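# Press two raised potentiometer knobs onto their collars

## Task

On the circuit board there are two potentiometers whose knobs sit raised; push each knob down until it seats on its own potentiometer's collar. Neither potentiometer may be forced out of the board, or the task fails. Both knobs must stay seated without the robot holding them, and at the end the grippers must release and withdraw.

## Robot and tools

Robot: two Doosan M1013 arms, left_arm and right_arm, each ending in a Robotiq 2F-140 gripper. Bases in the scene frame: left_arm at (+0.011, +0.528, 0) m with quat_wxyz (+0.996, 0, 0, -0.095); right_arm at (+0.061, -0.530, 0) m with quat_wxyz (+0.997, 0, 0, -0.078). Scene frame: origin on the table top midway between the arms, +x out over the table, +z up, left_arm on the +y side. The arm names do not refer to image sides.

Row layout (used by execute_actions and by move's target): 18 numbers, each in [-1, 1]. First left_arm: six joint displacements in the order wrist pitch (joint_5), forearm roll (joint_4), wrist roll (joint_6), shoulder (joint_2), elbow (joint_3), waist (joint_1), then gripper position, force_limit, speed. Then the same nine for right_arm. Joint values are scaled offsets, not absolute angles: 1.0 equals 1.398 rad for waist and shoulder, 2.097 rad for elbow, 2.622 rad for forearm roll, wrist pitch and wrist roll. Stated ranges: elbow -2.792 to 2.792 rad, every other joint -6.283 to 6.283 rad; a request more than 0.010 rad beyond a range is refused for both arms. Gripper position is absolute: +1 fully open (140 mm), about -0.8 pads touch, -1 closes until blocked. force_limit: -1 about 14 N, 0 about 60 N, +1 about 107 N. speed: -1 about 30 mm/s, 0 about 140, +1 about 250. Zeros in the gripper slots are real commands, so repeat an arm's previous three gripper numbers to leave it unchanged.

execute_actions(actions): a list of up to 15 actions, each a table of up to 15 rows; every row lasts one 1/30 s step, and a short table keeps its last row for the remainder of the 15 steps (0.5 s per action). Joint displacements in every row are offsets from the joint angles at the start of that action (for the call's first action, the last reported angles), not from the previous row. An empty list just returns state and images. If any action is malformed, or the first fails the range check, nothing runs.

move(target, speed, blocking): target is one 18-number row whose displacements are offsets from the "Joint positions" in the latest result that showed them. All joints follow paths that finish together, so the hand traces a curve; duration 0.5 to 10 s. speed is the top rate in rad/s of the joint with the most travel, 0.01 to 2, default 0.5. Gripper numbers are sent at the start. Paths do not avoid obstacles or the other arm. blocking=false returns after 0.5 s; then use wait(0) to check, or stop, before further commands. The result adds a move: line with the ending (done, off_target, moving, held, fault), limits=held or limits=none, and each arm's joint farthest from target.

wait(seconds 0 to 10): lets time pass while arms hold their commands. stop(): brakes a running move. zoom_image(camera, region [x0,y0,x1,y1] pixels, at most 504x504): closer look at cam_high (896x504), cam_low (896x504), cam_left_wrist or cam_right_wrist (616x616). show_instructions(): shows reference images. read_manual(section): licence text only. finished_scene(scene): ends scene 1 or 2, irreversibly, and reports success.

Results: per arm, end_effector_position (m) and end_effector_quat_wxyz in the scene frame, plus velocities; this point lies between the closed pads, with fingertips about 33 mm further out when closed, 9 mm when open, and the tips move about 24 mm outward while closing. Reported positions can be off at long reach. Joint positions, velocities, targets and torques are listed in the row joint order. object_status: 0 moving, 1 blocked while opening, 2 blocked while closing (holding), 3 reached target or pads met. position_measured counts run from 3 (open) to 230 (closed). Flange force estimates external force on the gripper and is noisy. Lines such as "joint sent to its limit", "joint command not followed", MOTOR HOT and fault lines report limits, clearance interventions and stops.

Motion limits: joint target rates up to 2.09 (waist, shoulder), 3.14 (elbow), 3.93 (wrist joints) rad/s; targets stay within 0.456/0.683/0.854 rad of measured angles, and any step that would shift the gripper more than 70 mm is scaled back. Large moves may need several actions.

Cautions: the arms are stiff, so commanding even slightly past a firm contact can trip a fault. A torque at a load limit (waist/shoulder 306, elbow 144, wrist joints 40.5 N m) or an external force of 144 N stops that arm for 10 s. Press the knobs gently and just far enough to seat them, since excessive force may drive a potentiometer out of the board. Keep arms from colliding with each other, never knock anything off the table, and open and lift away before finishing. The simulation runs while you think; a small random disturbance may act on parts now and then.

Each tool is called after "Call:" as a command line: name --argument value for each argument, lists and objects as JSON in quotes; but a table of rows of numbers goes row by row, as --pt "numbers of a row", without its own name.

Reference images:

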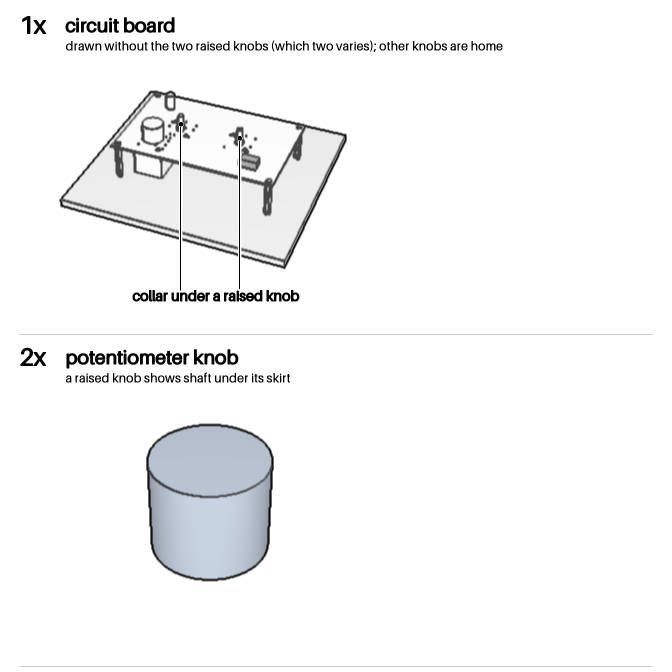

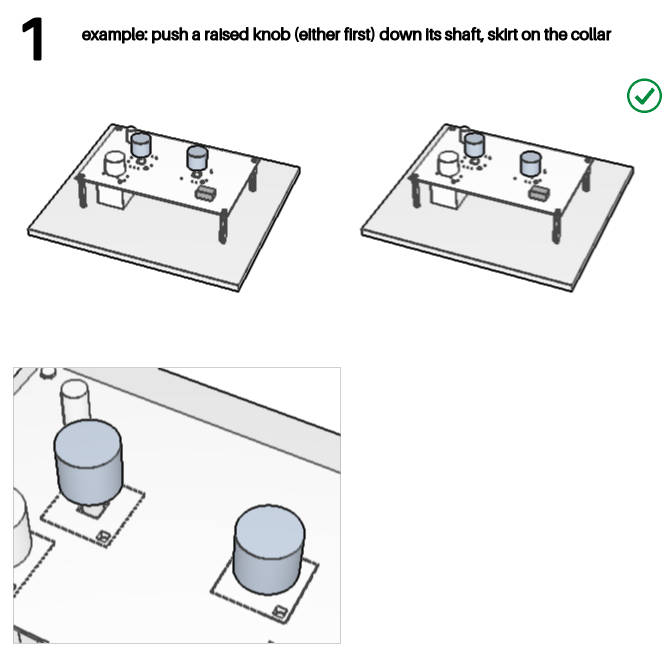

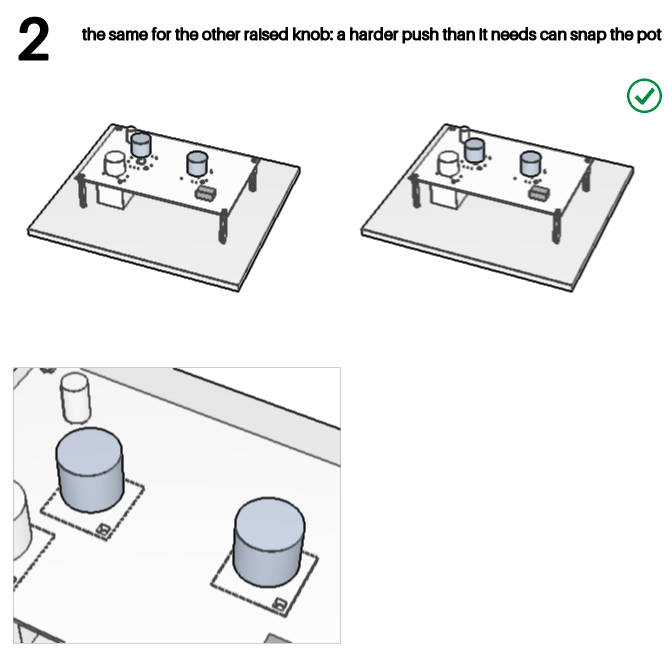

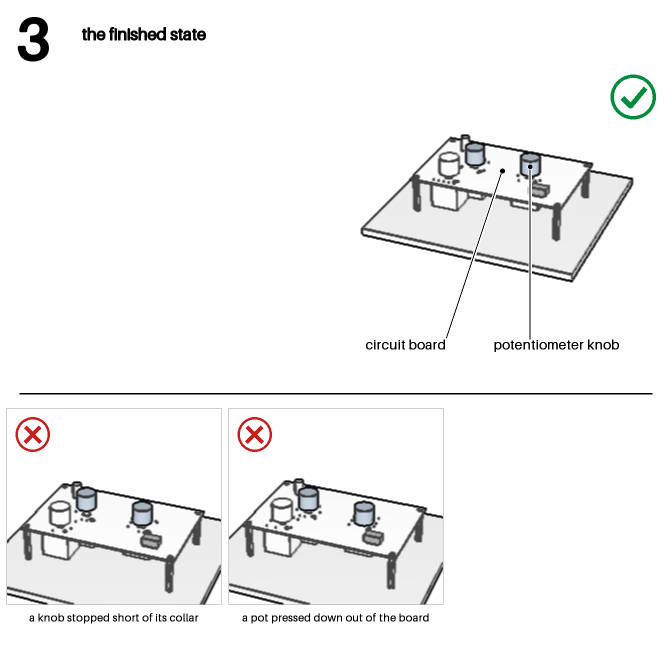

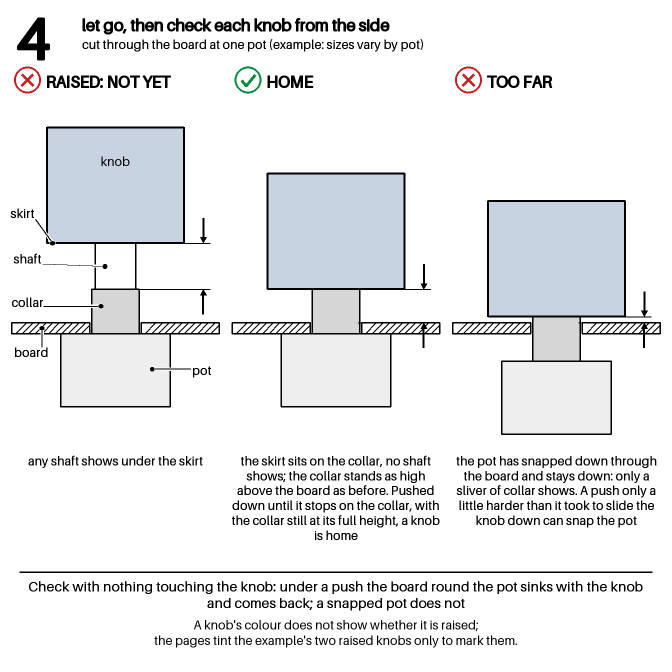

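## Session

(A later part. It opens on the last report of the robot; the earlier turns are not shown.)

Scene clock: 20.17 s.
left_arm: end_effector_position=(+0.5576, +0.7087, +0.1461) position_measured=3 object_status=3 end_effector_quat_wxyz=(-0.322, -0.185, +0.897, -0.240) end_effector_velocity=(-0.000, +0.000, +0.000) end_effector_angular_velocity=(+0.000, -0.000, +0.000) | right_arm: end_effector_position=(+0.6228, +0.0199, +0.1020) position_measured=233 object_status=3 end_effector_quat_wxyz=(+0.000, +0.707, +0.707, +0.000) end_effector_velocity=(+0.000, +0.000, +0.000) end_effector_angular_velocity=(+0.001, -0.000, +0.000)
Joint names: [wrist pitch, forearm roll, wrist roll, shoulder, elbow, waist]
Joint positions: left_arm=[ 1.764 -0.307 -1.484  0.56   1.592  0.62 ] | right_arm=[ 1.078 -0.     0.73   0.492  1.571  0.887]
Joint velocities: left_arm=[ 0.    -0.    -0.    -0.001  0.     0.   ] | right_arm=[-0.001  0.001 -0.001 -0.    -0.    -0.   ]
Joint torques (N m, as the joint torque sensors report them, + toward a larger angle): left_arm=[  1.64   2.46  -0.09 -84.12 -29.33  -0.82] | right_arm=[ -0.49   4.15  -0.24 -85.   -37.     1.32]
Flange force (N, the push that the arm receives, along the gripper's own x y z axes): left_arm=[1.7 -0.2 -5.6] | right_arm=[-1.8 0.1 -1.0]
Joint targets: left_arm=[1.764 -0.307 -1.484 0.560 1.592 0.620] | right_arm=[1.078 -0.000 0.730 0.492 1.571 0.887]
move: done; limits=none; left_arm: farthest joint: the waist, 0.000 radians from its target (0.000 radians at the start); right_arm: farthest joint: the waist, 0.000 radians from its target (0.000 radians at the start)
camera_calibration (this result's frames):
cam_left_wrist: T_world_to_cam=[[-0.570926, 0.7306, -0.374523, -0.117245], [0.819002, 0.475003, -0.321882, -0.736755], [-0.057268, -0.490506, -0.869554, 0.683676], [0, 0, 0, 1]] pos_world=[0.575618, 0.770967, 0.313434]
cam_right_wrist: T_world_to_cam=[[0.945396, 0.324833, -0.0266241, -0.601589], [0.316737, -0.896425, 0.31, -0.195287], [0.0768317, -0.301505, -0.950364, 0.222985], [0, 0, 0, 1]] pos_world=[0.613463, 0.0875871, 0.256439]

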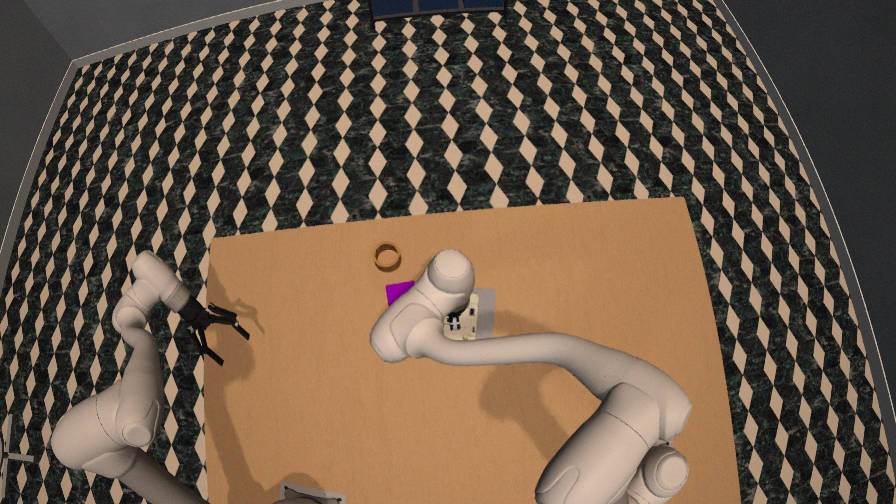

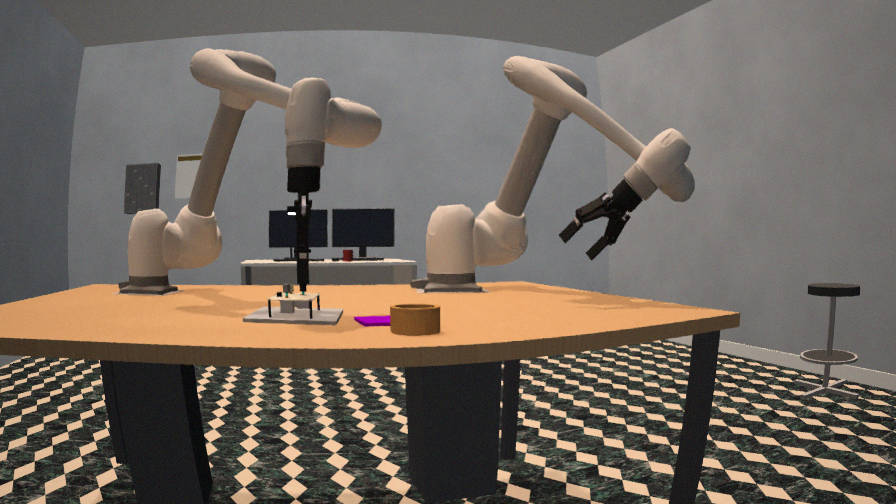

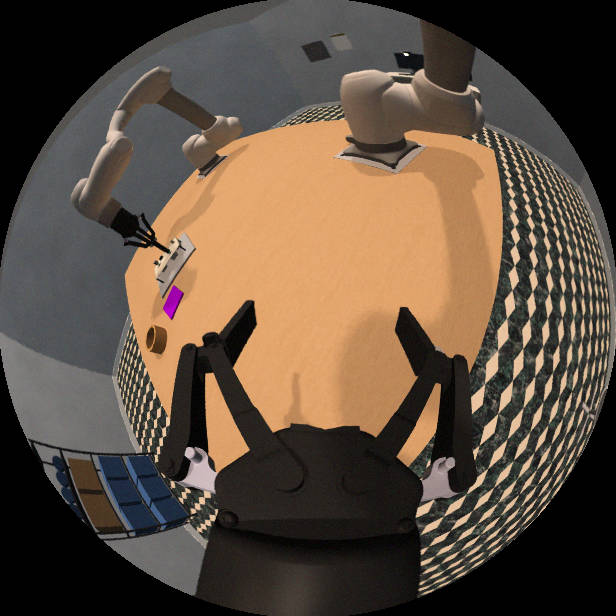

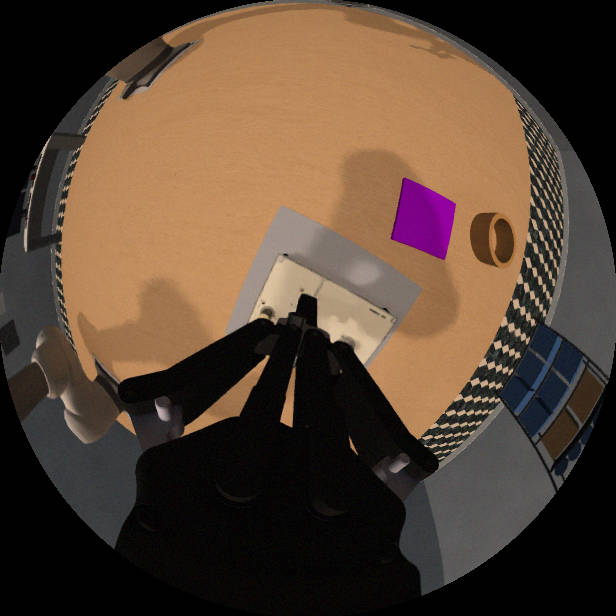

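Call:
move --target '[0,0,0,0,0,0,1,0,0, -0.0003,0,0,0.000271,0.0001955,0,-1,0,1]' --speed 0.01

Call:
zoom_image --camera "cam_low" --region '[280, 270, 320, 305]'

Scene clock: 21.30 s.
left_arm: end_effector_position=(+0.5576, +0.7087, +0.1461) position_measured=3 object_status=3 end_effector_quat_wxyz=(-0.322, -0.185, +0.897, -0.240) end_effector_velocity=(-0.000, -0.000, +0.000) end_effector_angular_velocity=(-0.001, +0.001, -0.001) | right_arm: end_effector_position=(+0.6228, +0.0199, +0.1015) position_measured=233 object_status=3 end_effector_quat_wxyz=(+0.000, +0.707, +0.707, +0.000) end_effector_velocity=(-0.000, -0.000, -0.000) end_effector_angular_velocity=(-0.000, +0.000, +0.001)
Joint names: [wrist pitch, forearm roll, wrist roll, shoulder, elbow, waist]
Joint positions: left_arm=[ 1.764 -0.307 -1.484  0.56   1.592  0.62 ] | right_arm=[ 1.077 -0.     0.73   0.493  1.572  0.887]
Joint velocities: left_arm=[ 0.001 -0.     0.     0.     0.    -0.   ] | right_arm=[ 0.    -0.    -0.001  0.     0.    -0.   ]
Joint torques (N m, as the joint torque sensors report them, + toward a larger angle): left_arm=[  1.7    2.44  -0.08 -84.39 -29.39  -0.97] | right_arm=[ -0.58   4.1    0.16 -81.52 -34.06   0.79]
Flange force (N, the push that the arm receives, along the gripper's own x y z axes): left_arm=[1.0 -0.2 -5.4] | right_arm=[-0.5 1.2 -6.3]
Joint targets: left_arm=[1.764 -0.307 -1.484 0.560 1.592 0.620] | right_arm=[1.077 -0.000 0.730 0.493 1.572 0.887]
move: done; limits=none; left_arm: farthest joint: the waist, 0.000 radians from its target (0.000 radians at the start); right_arm: farthest joint: the waist, 0.000 radians from its target (0.000 radians at the start)
camera_calibration (this result's frames):
cam_left_wrist: T_world_to_cam=[[-0.570926, 0.7306, -0.374522, -0.117245], [0.819002, 0.475003, -0.321882, -0.736755], [-0.0572681, -0.490505, -0.869554, 0.683675], [0, 0, 0, 1]] pos_world=[0.575618, 0.770967, 0.313434]
cam_right_wrist: T_world_to_cam=[[0.945397, 0.324834, -0.0266151, -0.601604], [0.316735, -0.896427, 0.309996, -0.195134], [0.0768388, -0.301499, -0.950365, 0.222519], [0, 0, 0, 1]] pos_world=[0.613463, 0.0875869, 0.255953]

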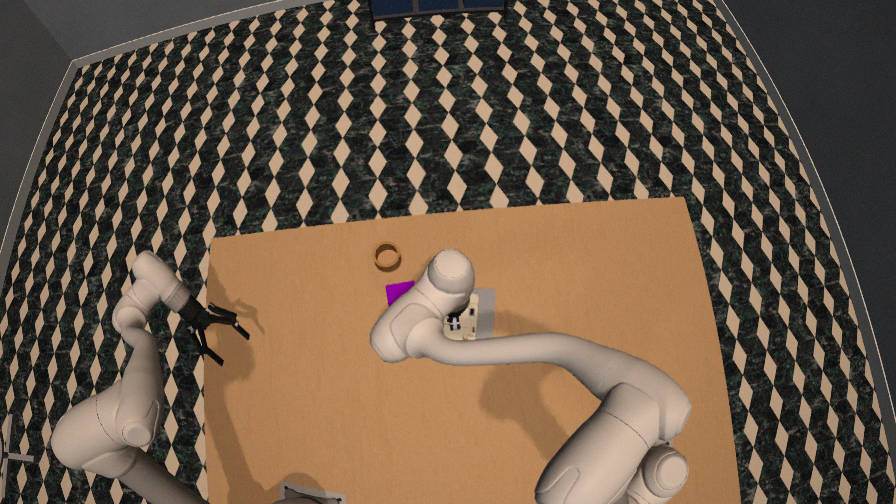

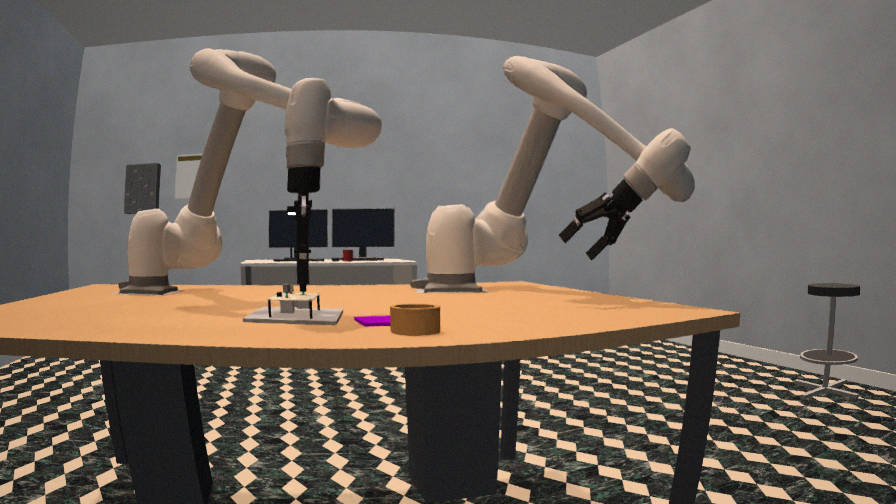

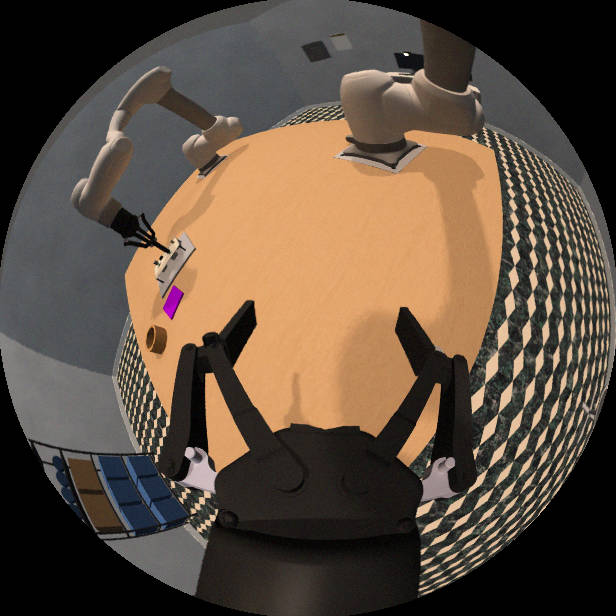

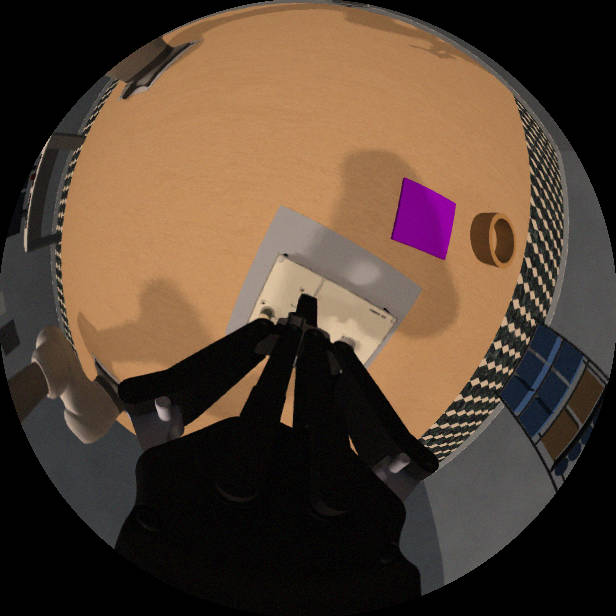

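Region (280, 270, 320, 305) of cam_low's 896x504 image, scaled by 12.600, with more detail than that image has; it fills the top 441 rows of this view, and the rest is white.

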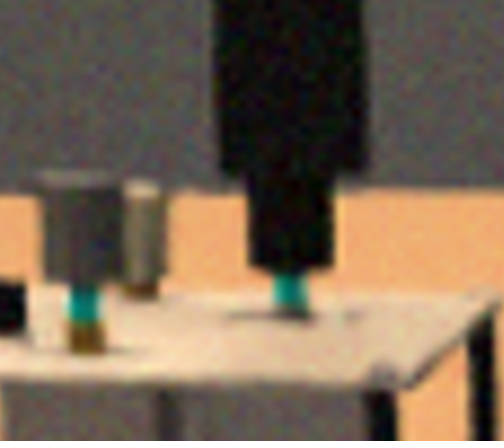

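Call:
move --target '[0,0,0,0,0,0,1,0,0, -0.0003,0,0,0.000271,0.0001955,0,-1,0,1]' --speed 0.01

Call:
zoom_image --camera "cam_low" --region '[280, 270, 320, 305]'

Scene clock: 22.17 s.
left_arm: end_effector_position=(+0.5576, +0.7087, +0.1461) position_measured=3 object_status=3 end_effector_quat_wxyz=(-0.322, -0.185, +0.897, -0.240) end_effector_velocity=(+0.000, +0.001, +0.000) end_effector_angular_velocity=(-0.000, -0.001, +0.000) | right_arm: end_effector_position=(+0.6228, +0.0199, +0.1010) position_measured=233 object_status=3 end_effector_quat_wxyz=(+0.000, +0.707, +0.707, +0.000) end_effector_velocity=(-0.000, +0.000, -0.000) end_effector_angular_velocity=(+0.001, +0.001, -0.001)
Joint names: [wrist pitch, forearm roll, wrist roll, shoulder, elbow, waist]
Joint positions: left_arm=[ 1.764 -0.307 -1.484  0.56   1.592  0.62 ] | right_arm=[ 1.076 -0.     0.73   0.493  1.572  0.887]
Joint velocities: left_arm=[ 0.    -0.     0.001  0.    -0.001  0.001] | right_arm=[-0.001  0.002  0.    -0.     0.001 -0.   ]
Joint torques (N m, as the joint torque sensors report them, + toward a larger angle): left_arm=[  1.78   2.26   0.03 -84.09 -29.77  -1.43] | right_arm=[ -0.37   4.25   0.25 -84.2  -34.28   1.34]
Flange force (N, the push that the arm receives, along the gripper's own x y z axes): left_arm=[2.2 0.9 -5.0] | right_arm=[1.1 4.0 -3.8]
Joint targets: left_arm=[1.764 -0.307 -1.484 0.560 1.592 0.620] | right_arm=[1.076 -0.000 0.730 0.493 1.572 0.887]
move: done; limits=none; left_arm: farthest joint: the waist, 0.000 radians from its target (0.000 radians at the start); right_arm: farthest joint: the shoulder, 0.001 radians from its target (0.001 radians at the start)
camera_calibration (this result's frames):
cam_left_wrist: T_world_to_cam=[[-0.570926, 0.7306, -0.374522, -0.117245], [0.819002, 0.475003, -0.321882, -0.736755], [-0.057268, -0.490506, -0.869554, 0.683676], [0, 0, 0, 1]] pos_world=[0.575618, 0.770967, 0.313434]
cam_right_wrist: T_world_to_cam=[[0.945397, 0.324834, -0.0266064, -0.601619], [0.316733, -0.896429, 0.309993, -0.194982], [0.0768454, -0.301493, -0.950367, 0.222052], [0, 0, 0, 1]] pos_world=[0.613462, 0.0875865, 0.255467]

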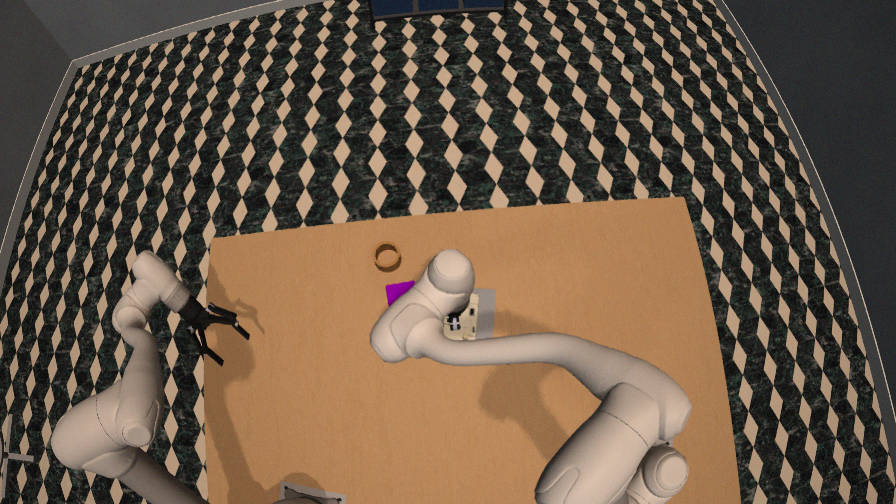

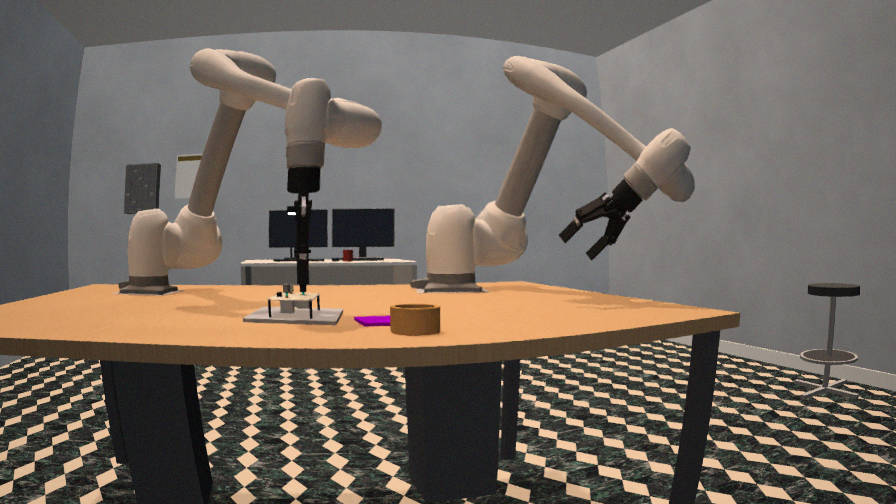

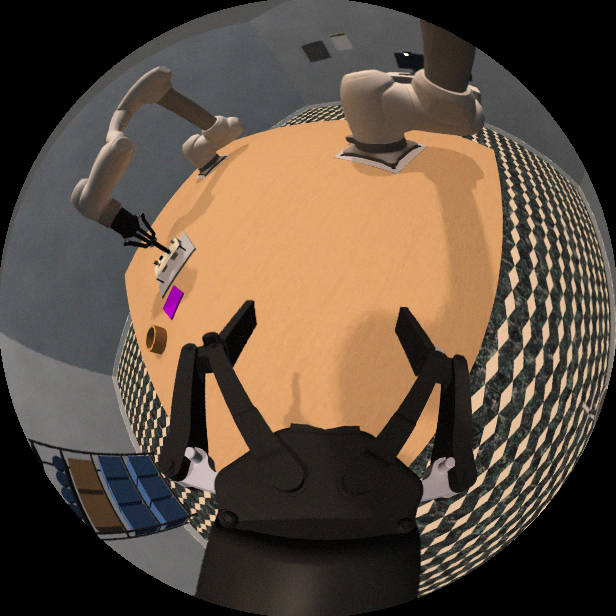

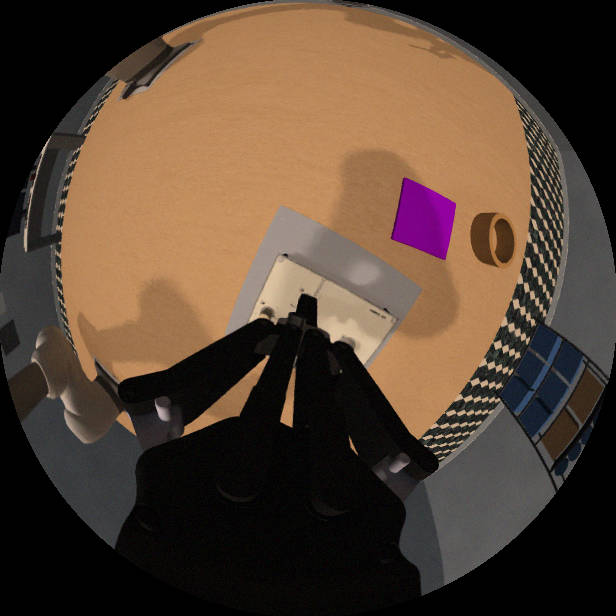

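Region (280, 270, 320, 305) of cam_low's 896x504 image, scaled by 12.600, with more detail than that image has; it fills the top 441 rows of this view, and the rest is white.

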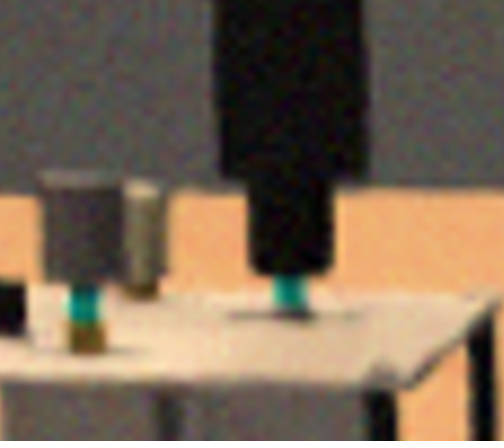

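Call:
move --target '[0,0,0,0,0,0,1,0,0, -0.0006015,0,0,0.0005415,0.000391,0,-1,0,1]' --speed 0.01

Call:
zoom_image --camera "cam_low" --region '[280, 270, 320, 305]'

Scene clock: 23.43 s.
left_arm: end_effector_position=(+0.5576, +0.7087, +0.1461) position_measured=3 object_status=3 end_effector_quat_wxyz=(-0.322, -0.185, +0.897, -0.240) end_effector_velocity=(+0.000, -0.000, +0.000) end_effector_angular_velocity=(+0.000, -0.001, -0.001) | right_arm: end_effector_position=(+0.6228, +0.0199, +0.1000) position_measured=233 object_status=3 end_effector_quat_wxyz=(+0.000, +0.707, +0.707, +0.000) end_effector_velocity=(+0.000, +0.000, +0.000) end_effector_angular_velocity=(-0.000, -0.001, +0.001)
Joint names: [wrist pitch, forearm roll, wrist roll, shoulder, elbow, waist]
Joint positions: left_arm=[ 1.764 -0.307 -1.484  0.56   1.592  0.62 ] | right_arm=[ 1.075 -0.     0.73   0.494  1.573  0.887]
Joint velocities: left_arm=[-0.     0.     0.    -0.    -0.001 -0.001] | right_arm=[-0.    -0.001 -0.001  0.    -0.001 -0.   ]
Joint torques (N m, as the joint torque sensors report them, + toward a larger angle): left_arm=[  1.79   2.41  -0.07 -84.55 -29.61  -1.43] | right_arm=[ -0.4    4.43  -0.04 -81.07 -31.57   2.65]
Flange force (N, the push that the arm receives, along the gripper's own x y z axes): left_arm=[1.2 0.6 -5.3] | right_arm=[1.3 6.0 -8.3]
Joint targets: left_arm=[1.764 -0.307 -1.484 0.560 1.592 0.620] | right_arm=[1.075 -0.000 0.730 0.494 1.573 0.887]
move: done; limits=none; left_arm: farthest joint: the waist, 0.000 radians from its target (0.000 radians at the start); right_arm: farthest joint: the waist, 0.000 radians from its target (0.000 radians at the start)
camera_calibration (this result's frames):
cam_left_wrist: T_world_to_cam=[[-0.570926, 0.7306, -0.374523, -0.117245], [0.819002, 0.475003, -0.321882, -0.736755], [-0.057268, -0.490506, -0.869554, 0.683675], [0, 0, 0, 1]] pos_world=[0.575618, 0.770967, 0.313434]
cam_right_wrist: T_world_to_cam=[[0.945397, 0.324835, -0.0265845, -0.601649], [0.316728, -0.896434, 0.309984, -0.194675], [0.0768623, -0.301478, -0.95037, 0.221118], [0, 0, 0, 1]] pos_world=[0.613461, 0.0875854, 0.254496]

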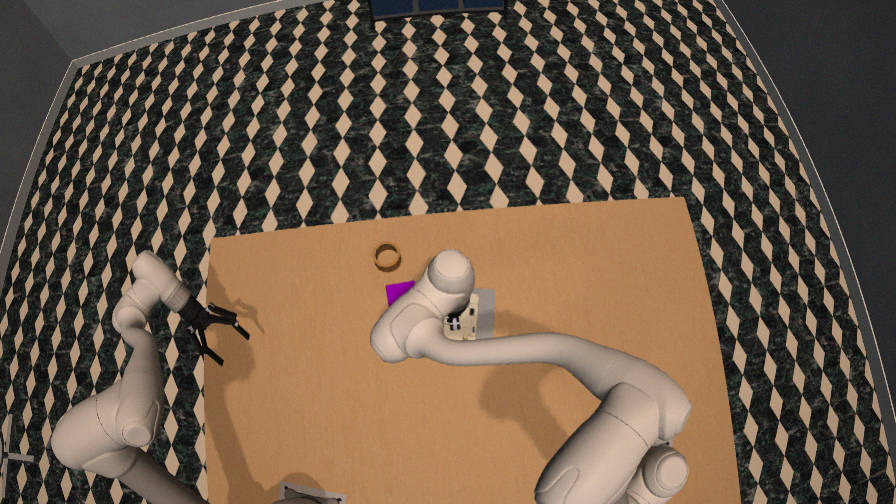

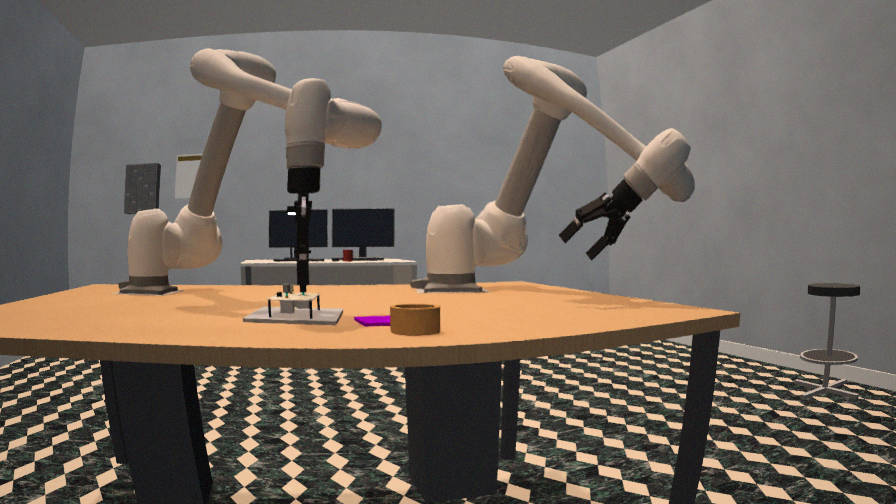

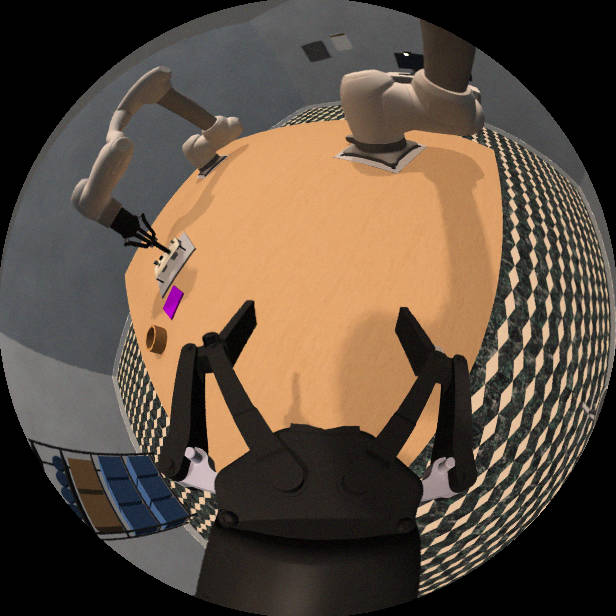

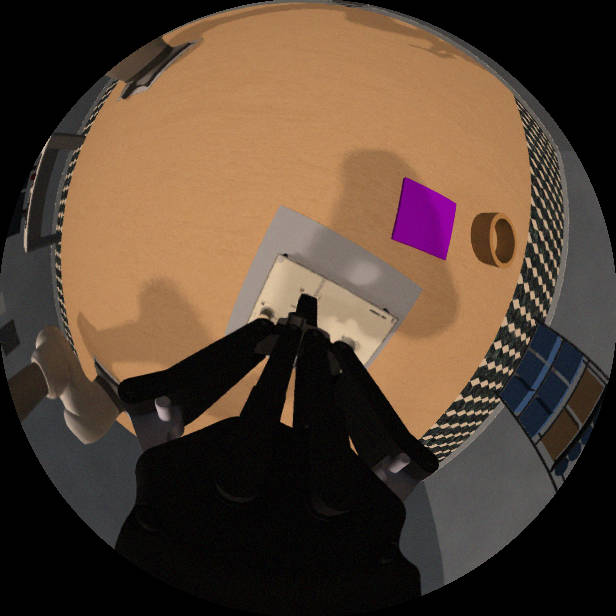

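Region (280, 270, 320, 305) of cam_low's 896x504 image, scaled by 12.600, with more detail than that image has; it fills the top 441 rows of this view, and the rest is white.

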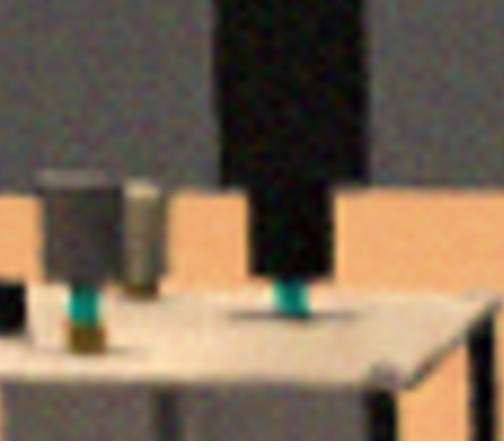

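Call:
move --target '[0,0,0,0,0,0,1,0,0, -0.0006015,0,0,0.0005415,0.000391,0,-1,0,1]' --speed 0.01

Call:
move --target '[0,0,0,0,0,0,1,0,0, -0.0006015,0,0,0.0005415,0.000391,0,-1,0,1]' --speed 0.01

Call:
zoom_image --camera "cam_low" --region '[280, 270, 320, 305]'

Scene clock: 24.70 s.
left_arm: end_effector_position=(+0.5576, +0.7087, +0.1461) position_measured=3 object_status=3 end_effector_quat_wxyz=(-0.322, -0.185, +0.897, -0.240) end_effector_velocity=(-0.000, -0.000, +0.000) end_effector_angular_velocity=(-0.001, +0.001, -0.001) | right_arm: end_effector_position=(+0.6228, +0.0199, +0.0991) position_measured=233 object_status=3 end_effector_quat_wxyz=(+0.000, +0.707, +0.707, +0.000) end_effector_velocity=(-0.000, +0.000, -0.000) end_effector_angular_velocity=(+0.001, +0.001, -0.000)
Joint names: [wrist pitch, forearm roll, wrist roll, shoulder, elbow, waist]
Joint positions: left_arm=[ 1.764 -0.307 -1.484  0.56   1.592  0.62 ] | right_arm=[ 1.073 -0.     0.73   0.494  1.574  0.887]
Joint velocities: left_arm=[ 0.001 -0.     0.    -0.     0.    -0.   ] | right_arm=[ 0.     0.001 -0.     0.     0.    -0.   ]
Joint torques (N m, as the joint torque sensors report them, + toward a larger angle): left_arm=[  1.72   2.41   0.03 -84.95 -29.54  -1.25] | right_arm=[ -0.81   4.05  -0.15 -73.92 -29.18   4.14]
Flange force (N, the push that the arm receives, along the gripper's own x y z axes): left_arm=[0.3 0.3 -5.7] | right_arm=[-3.2 4.0 -16.4]
Joint targets: left_arm=[1.764 -0.307 -1.484 0.560 1.592 0.620] | right_arm=[1.073 -0.000 0.730 0.494 1.574 0.887]
move: done; limits=none; left_arm: farthest joint: the waist, 0.000 radians from its target (0.000 radians at the start); right_arm: farthest joint: the waist, 0.000 radians from its target (0.000 radians at the start)
camera_calibration (this result's frames):
cam_left_wrist: T_world_to_cam=[[-0.570926, 0.7306, -0.374523, -0.117245], [0.819002, 0.475003, -0.321882, -0.736755], [-0.057268, -0.490506, -0.869554, 0.683676], [0, 0, 0, 1]] pos_world=[0.575618, 0.770967, 0.313434]
cam_right_wrist: T_world_to_cam=[[0.945398, 0.324835, -0.0265634, -0.601678], [0.316722, -0.896439, 0.309976, -0.194369], [0.0768784, -0.301464, -0.950373, 0.220185], [0, 0, 0, 1]] pos_world=[0.613459, 0.0875833, 0.253525]

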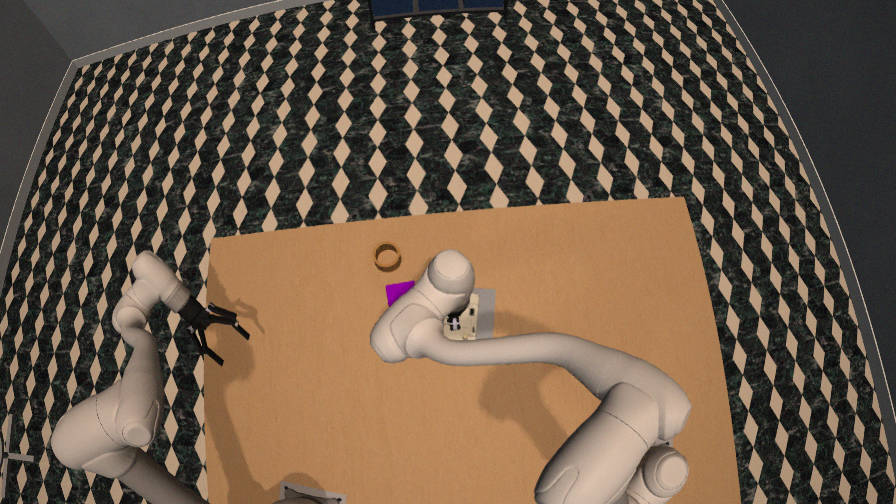

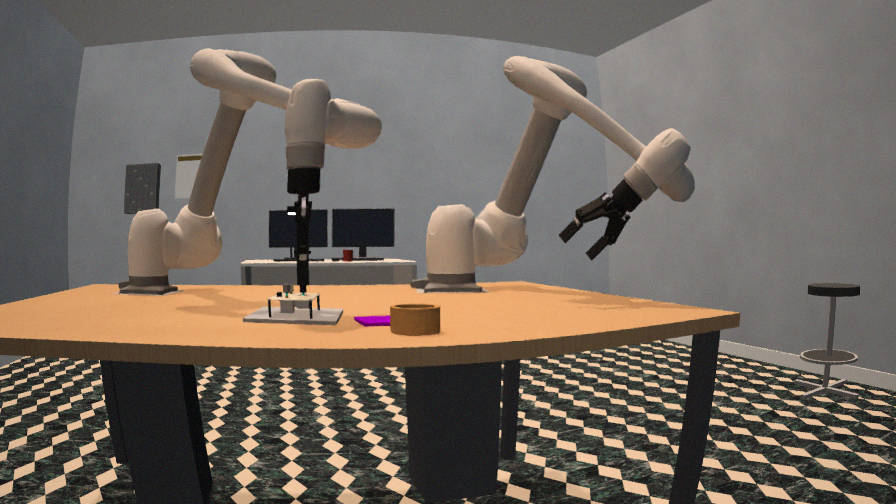

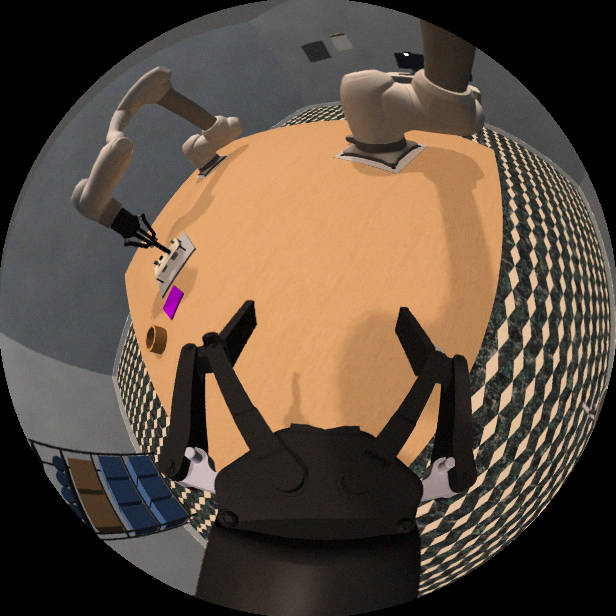

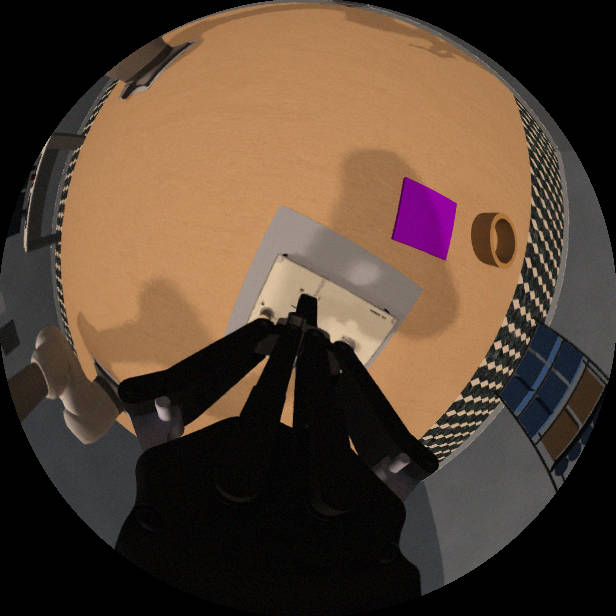

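Scene clock: 25.40 s.
left_arm: end_effector_position=(+0.5576, +0.7087, +0.1461) position_measured=3 object_status=3 end_effector_quat_wxyz=(-0.322, -0.185, +0.897, -0.240) end_effector_velocity=(+0.000, -0.000, -0.000) end_effector_angular_velocity=(-0.000, +0.000, -0.000) | right_arm: end_effector_position=(+0.6228, +0.0199, +0.0981) position_measured=233 object_status=3 end_effector_quat_wxyz=(+0.000, +0.707, +0.707, +0.000) end_effector_velocity=(-0.000, -0.000, -0.000) end_effector_angular_velocity=(-0.000, +0.000, +0.000)
Joint names: [wrist pitch, forearm roll, wrist roll, shoulder, elbow, waist]
Joint positions: left_arm=[ 1.764 -0.307 -1.484  0.56   1.592  0.62 ] | right_arm=[ 1.072 -0.     0.73   0.495  1.575  0.887]
Joint velocities: left_arm=[ 0.  0. -0.  0. -0. -0.] | right_arm=[ 0.  0. -0. -0.  0.  0.]
Joint torques (N m, as the joint torque sensors report them, + toward a larger angle): left_arm=[  1.65   2.27  -0.01 -83.61 -29.31  -1.08] | right_arm=[ -0.35   4.17   0.09 -74.84 -30.44   5.73]
Flange force (N, the push that the arm receives, along the gripper's own x y z axes): left_arm=[2.2 0.1 -5.5] | right_arm=[-6.4 4.0 -14.0]
Joint targets: left_arm=[1.764 -0.307 -1.484 0.560 1.592 0.620] | right_arm=[1.072 -0.000 0.730 0.495 1.575 0.887]
move: done; limits=none; left_arm: farthest joint: the waist, 0.000 radians from its target (0.000 radians at the start); right_arm: farthest joint: the waist, 0.000 radians from its target (0.000 radians at the start)
camera_calibration (this result's frames):
cam_left_wrist: T_world_to_cam=[[-0.570926, 0.7306, -0.374522, -0.117245], [0.819002, 0.475003, -0.321882, -0.736755], [-0.0572678, -0.490505, -0.869554, 0.683675], [0, 0, 0, 1]] pos_world=[0.575618, 0.770967, 0.313434]
cam_right_wrist: T_world_to_cam=[[0.945398, 0.324835, -0.0265627, -0.601697], [0.316722, -0.896439, 0.309975, -0.194066], [0.076879, -0.301463, -0.950373, 0.219246], [0, 0, 0, 1]] pos_world=[0.613453, 0.0875781, 0.252539]

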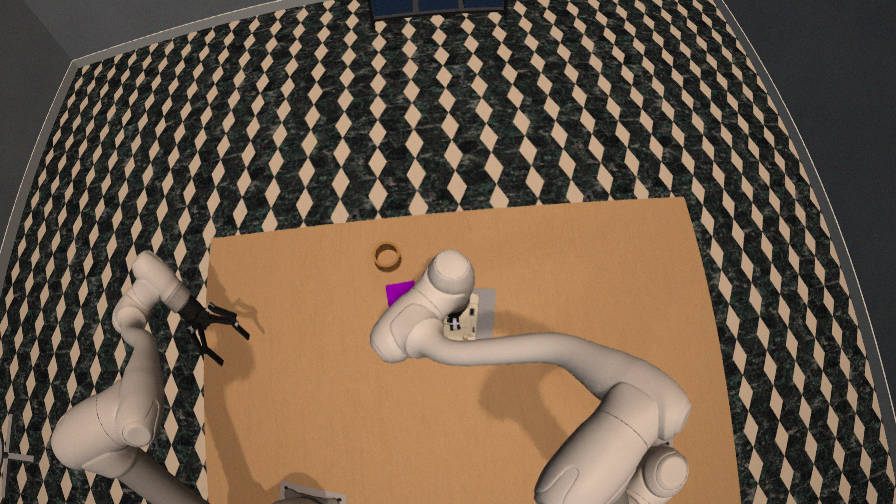

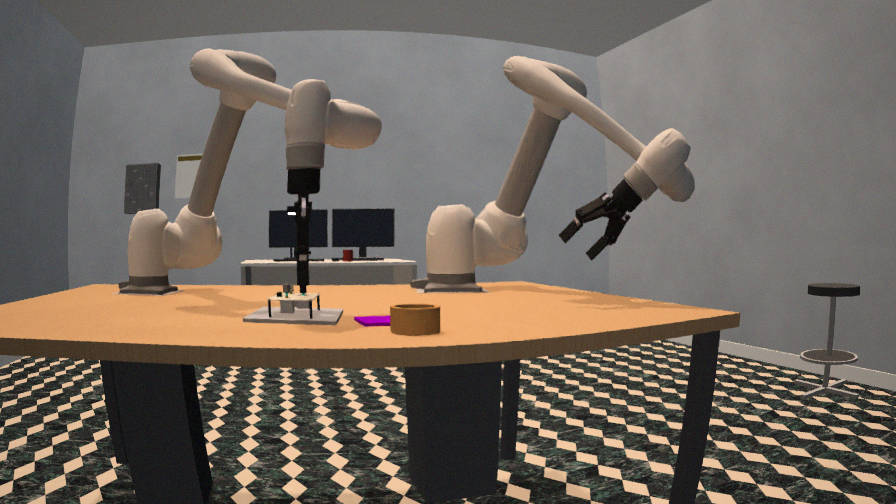

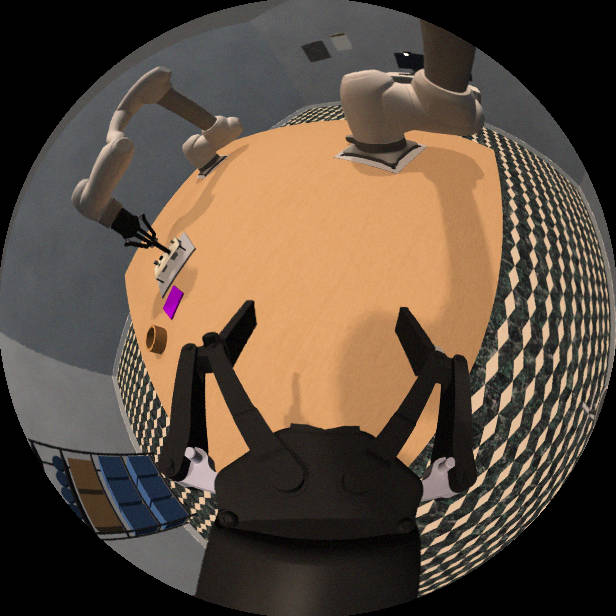

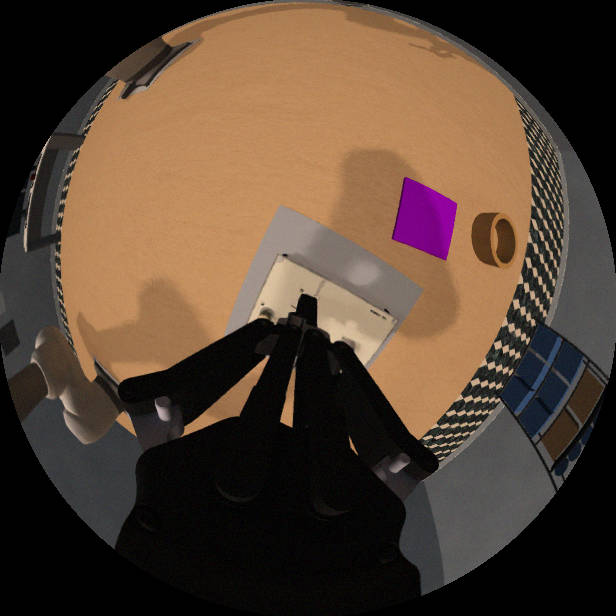

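Region (280, 270, 320, 305) of cam_low's 896x504 image, scaled by 12.600, with more detail than that image has; it fills the top 441 rows of this view, and the rest is white.

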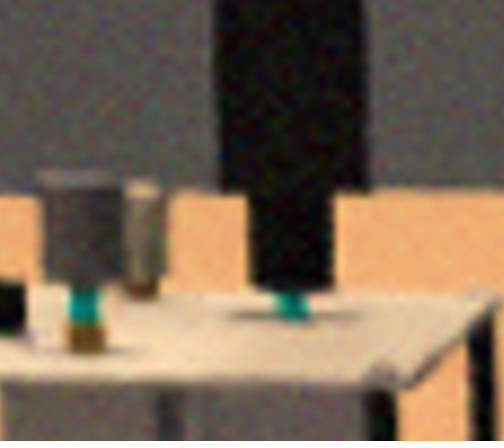

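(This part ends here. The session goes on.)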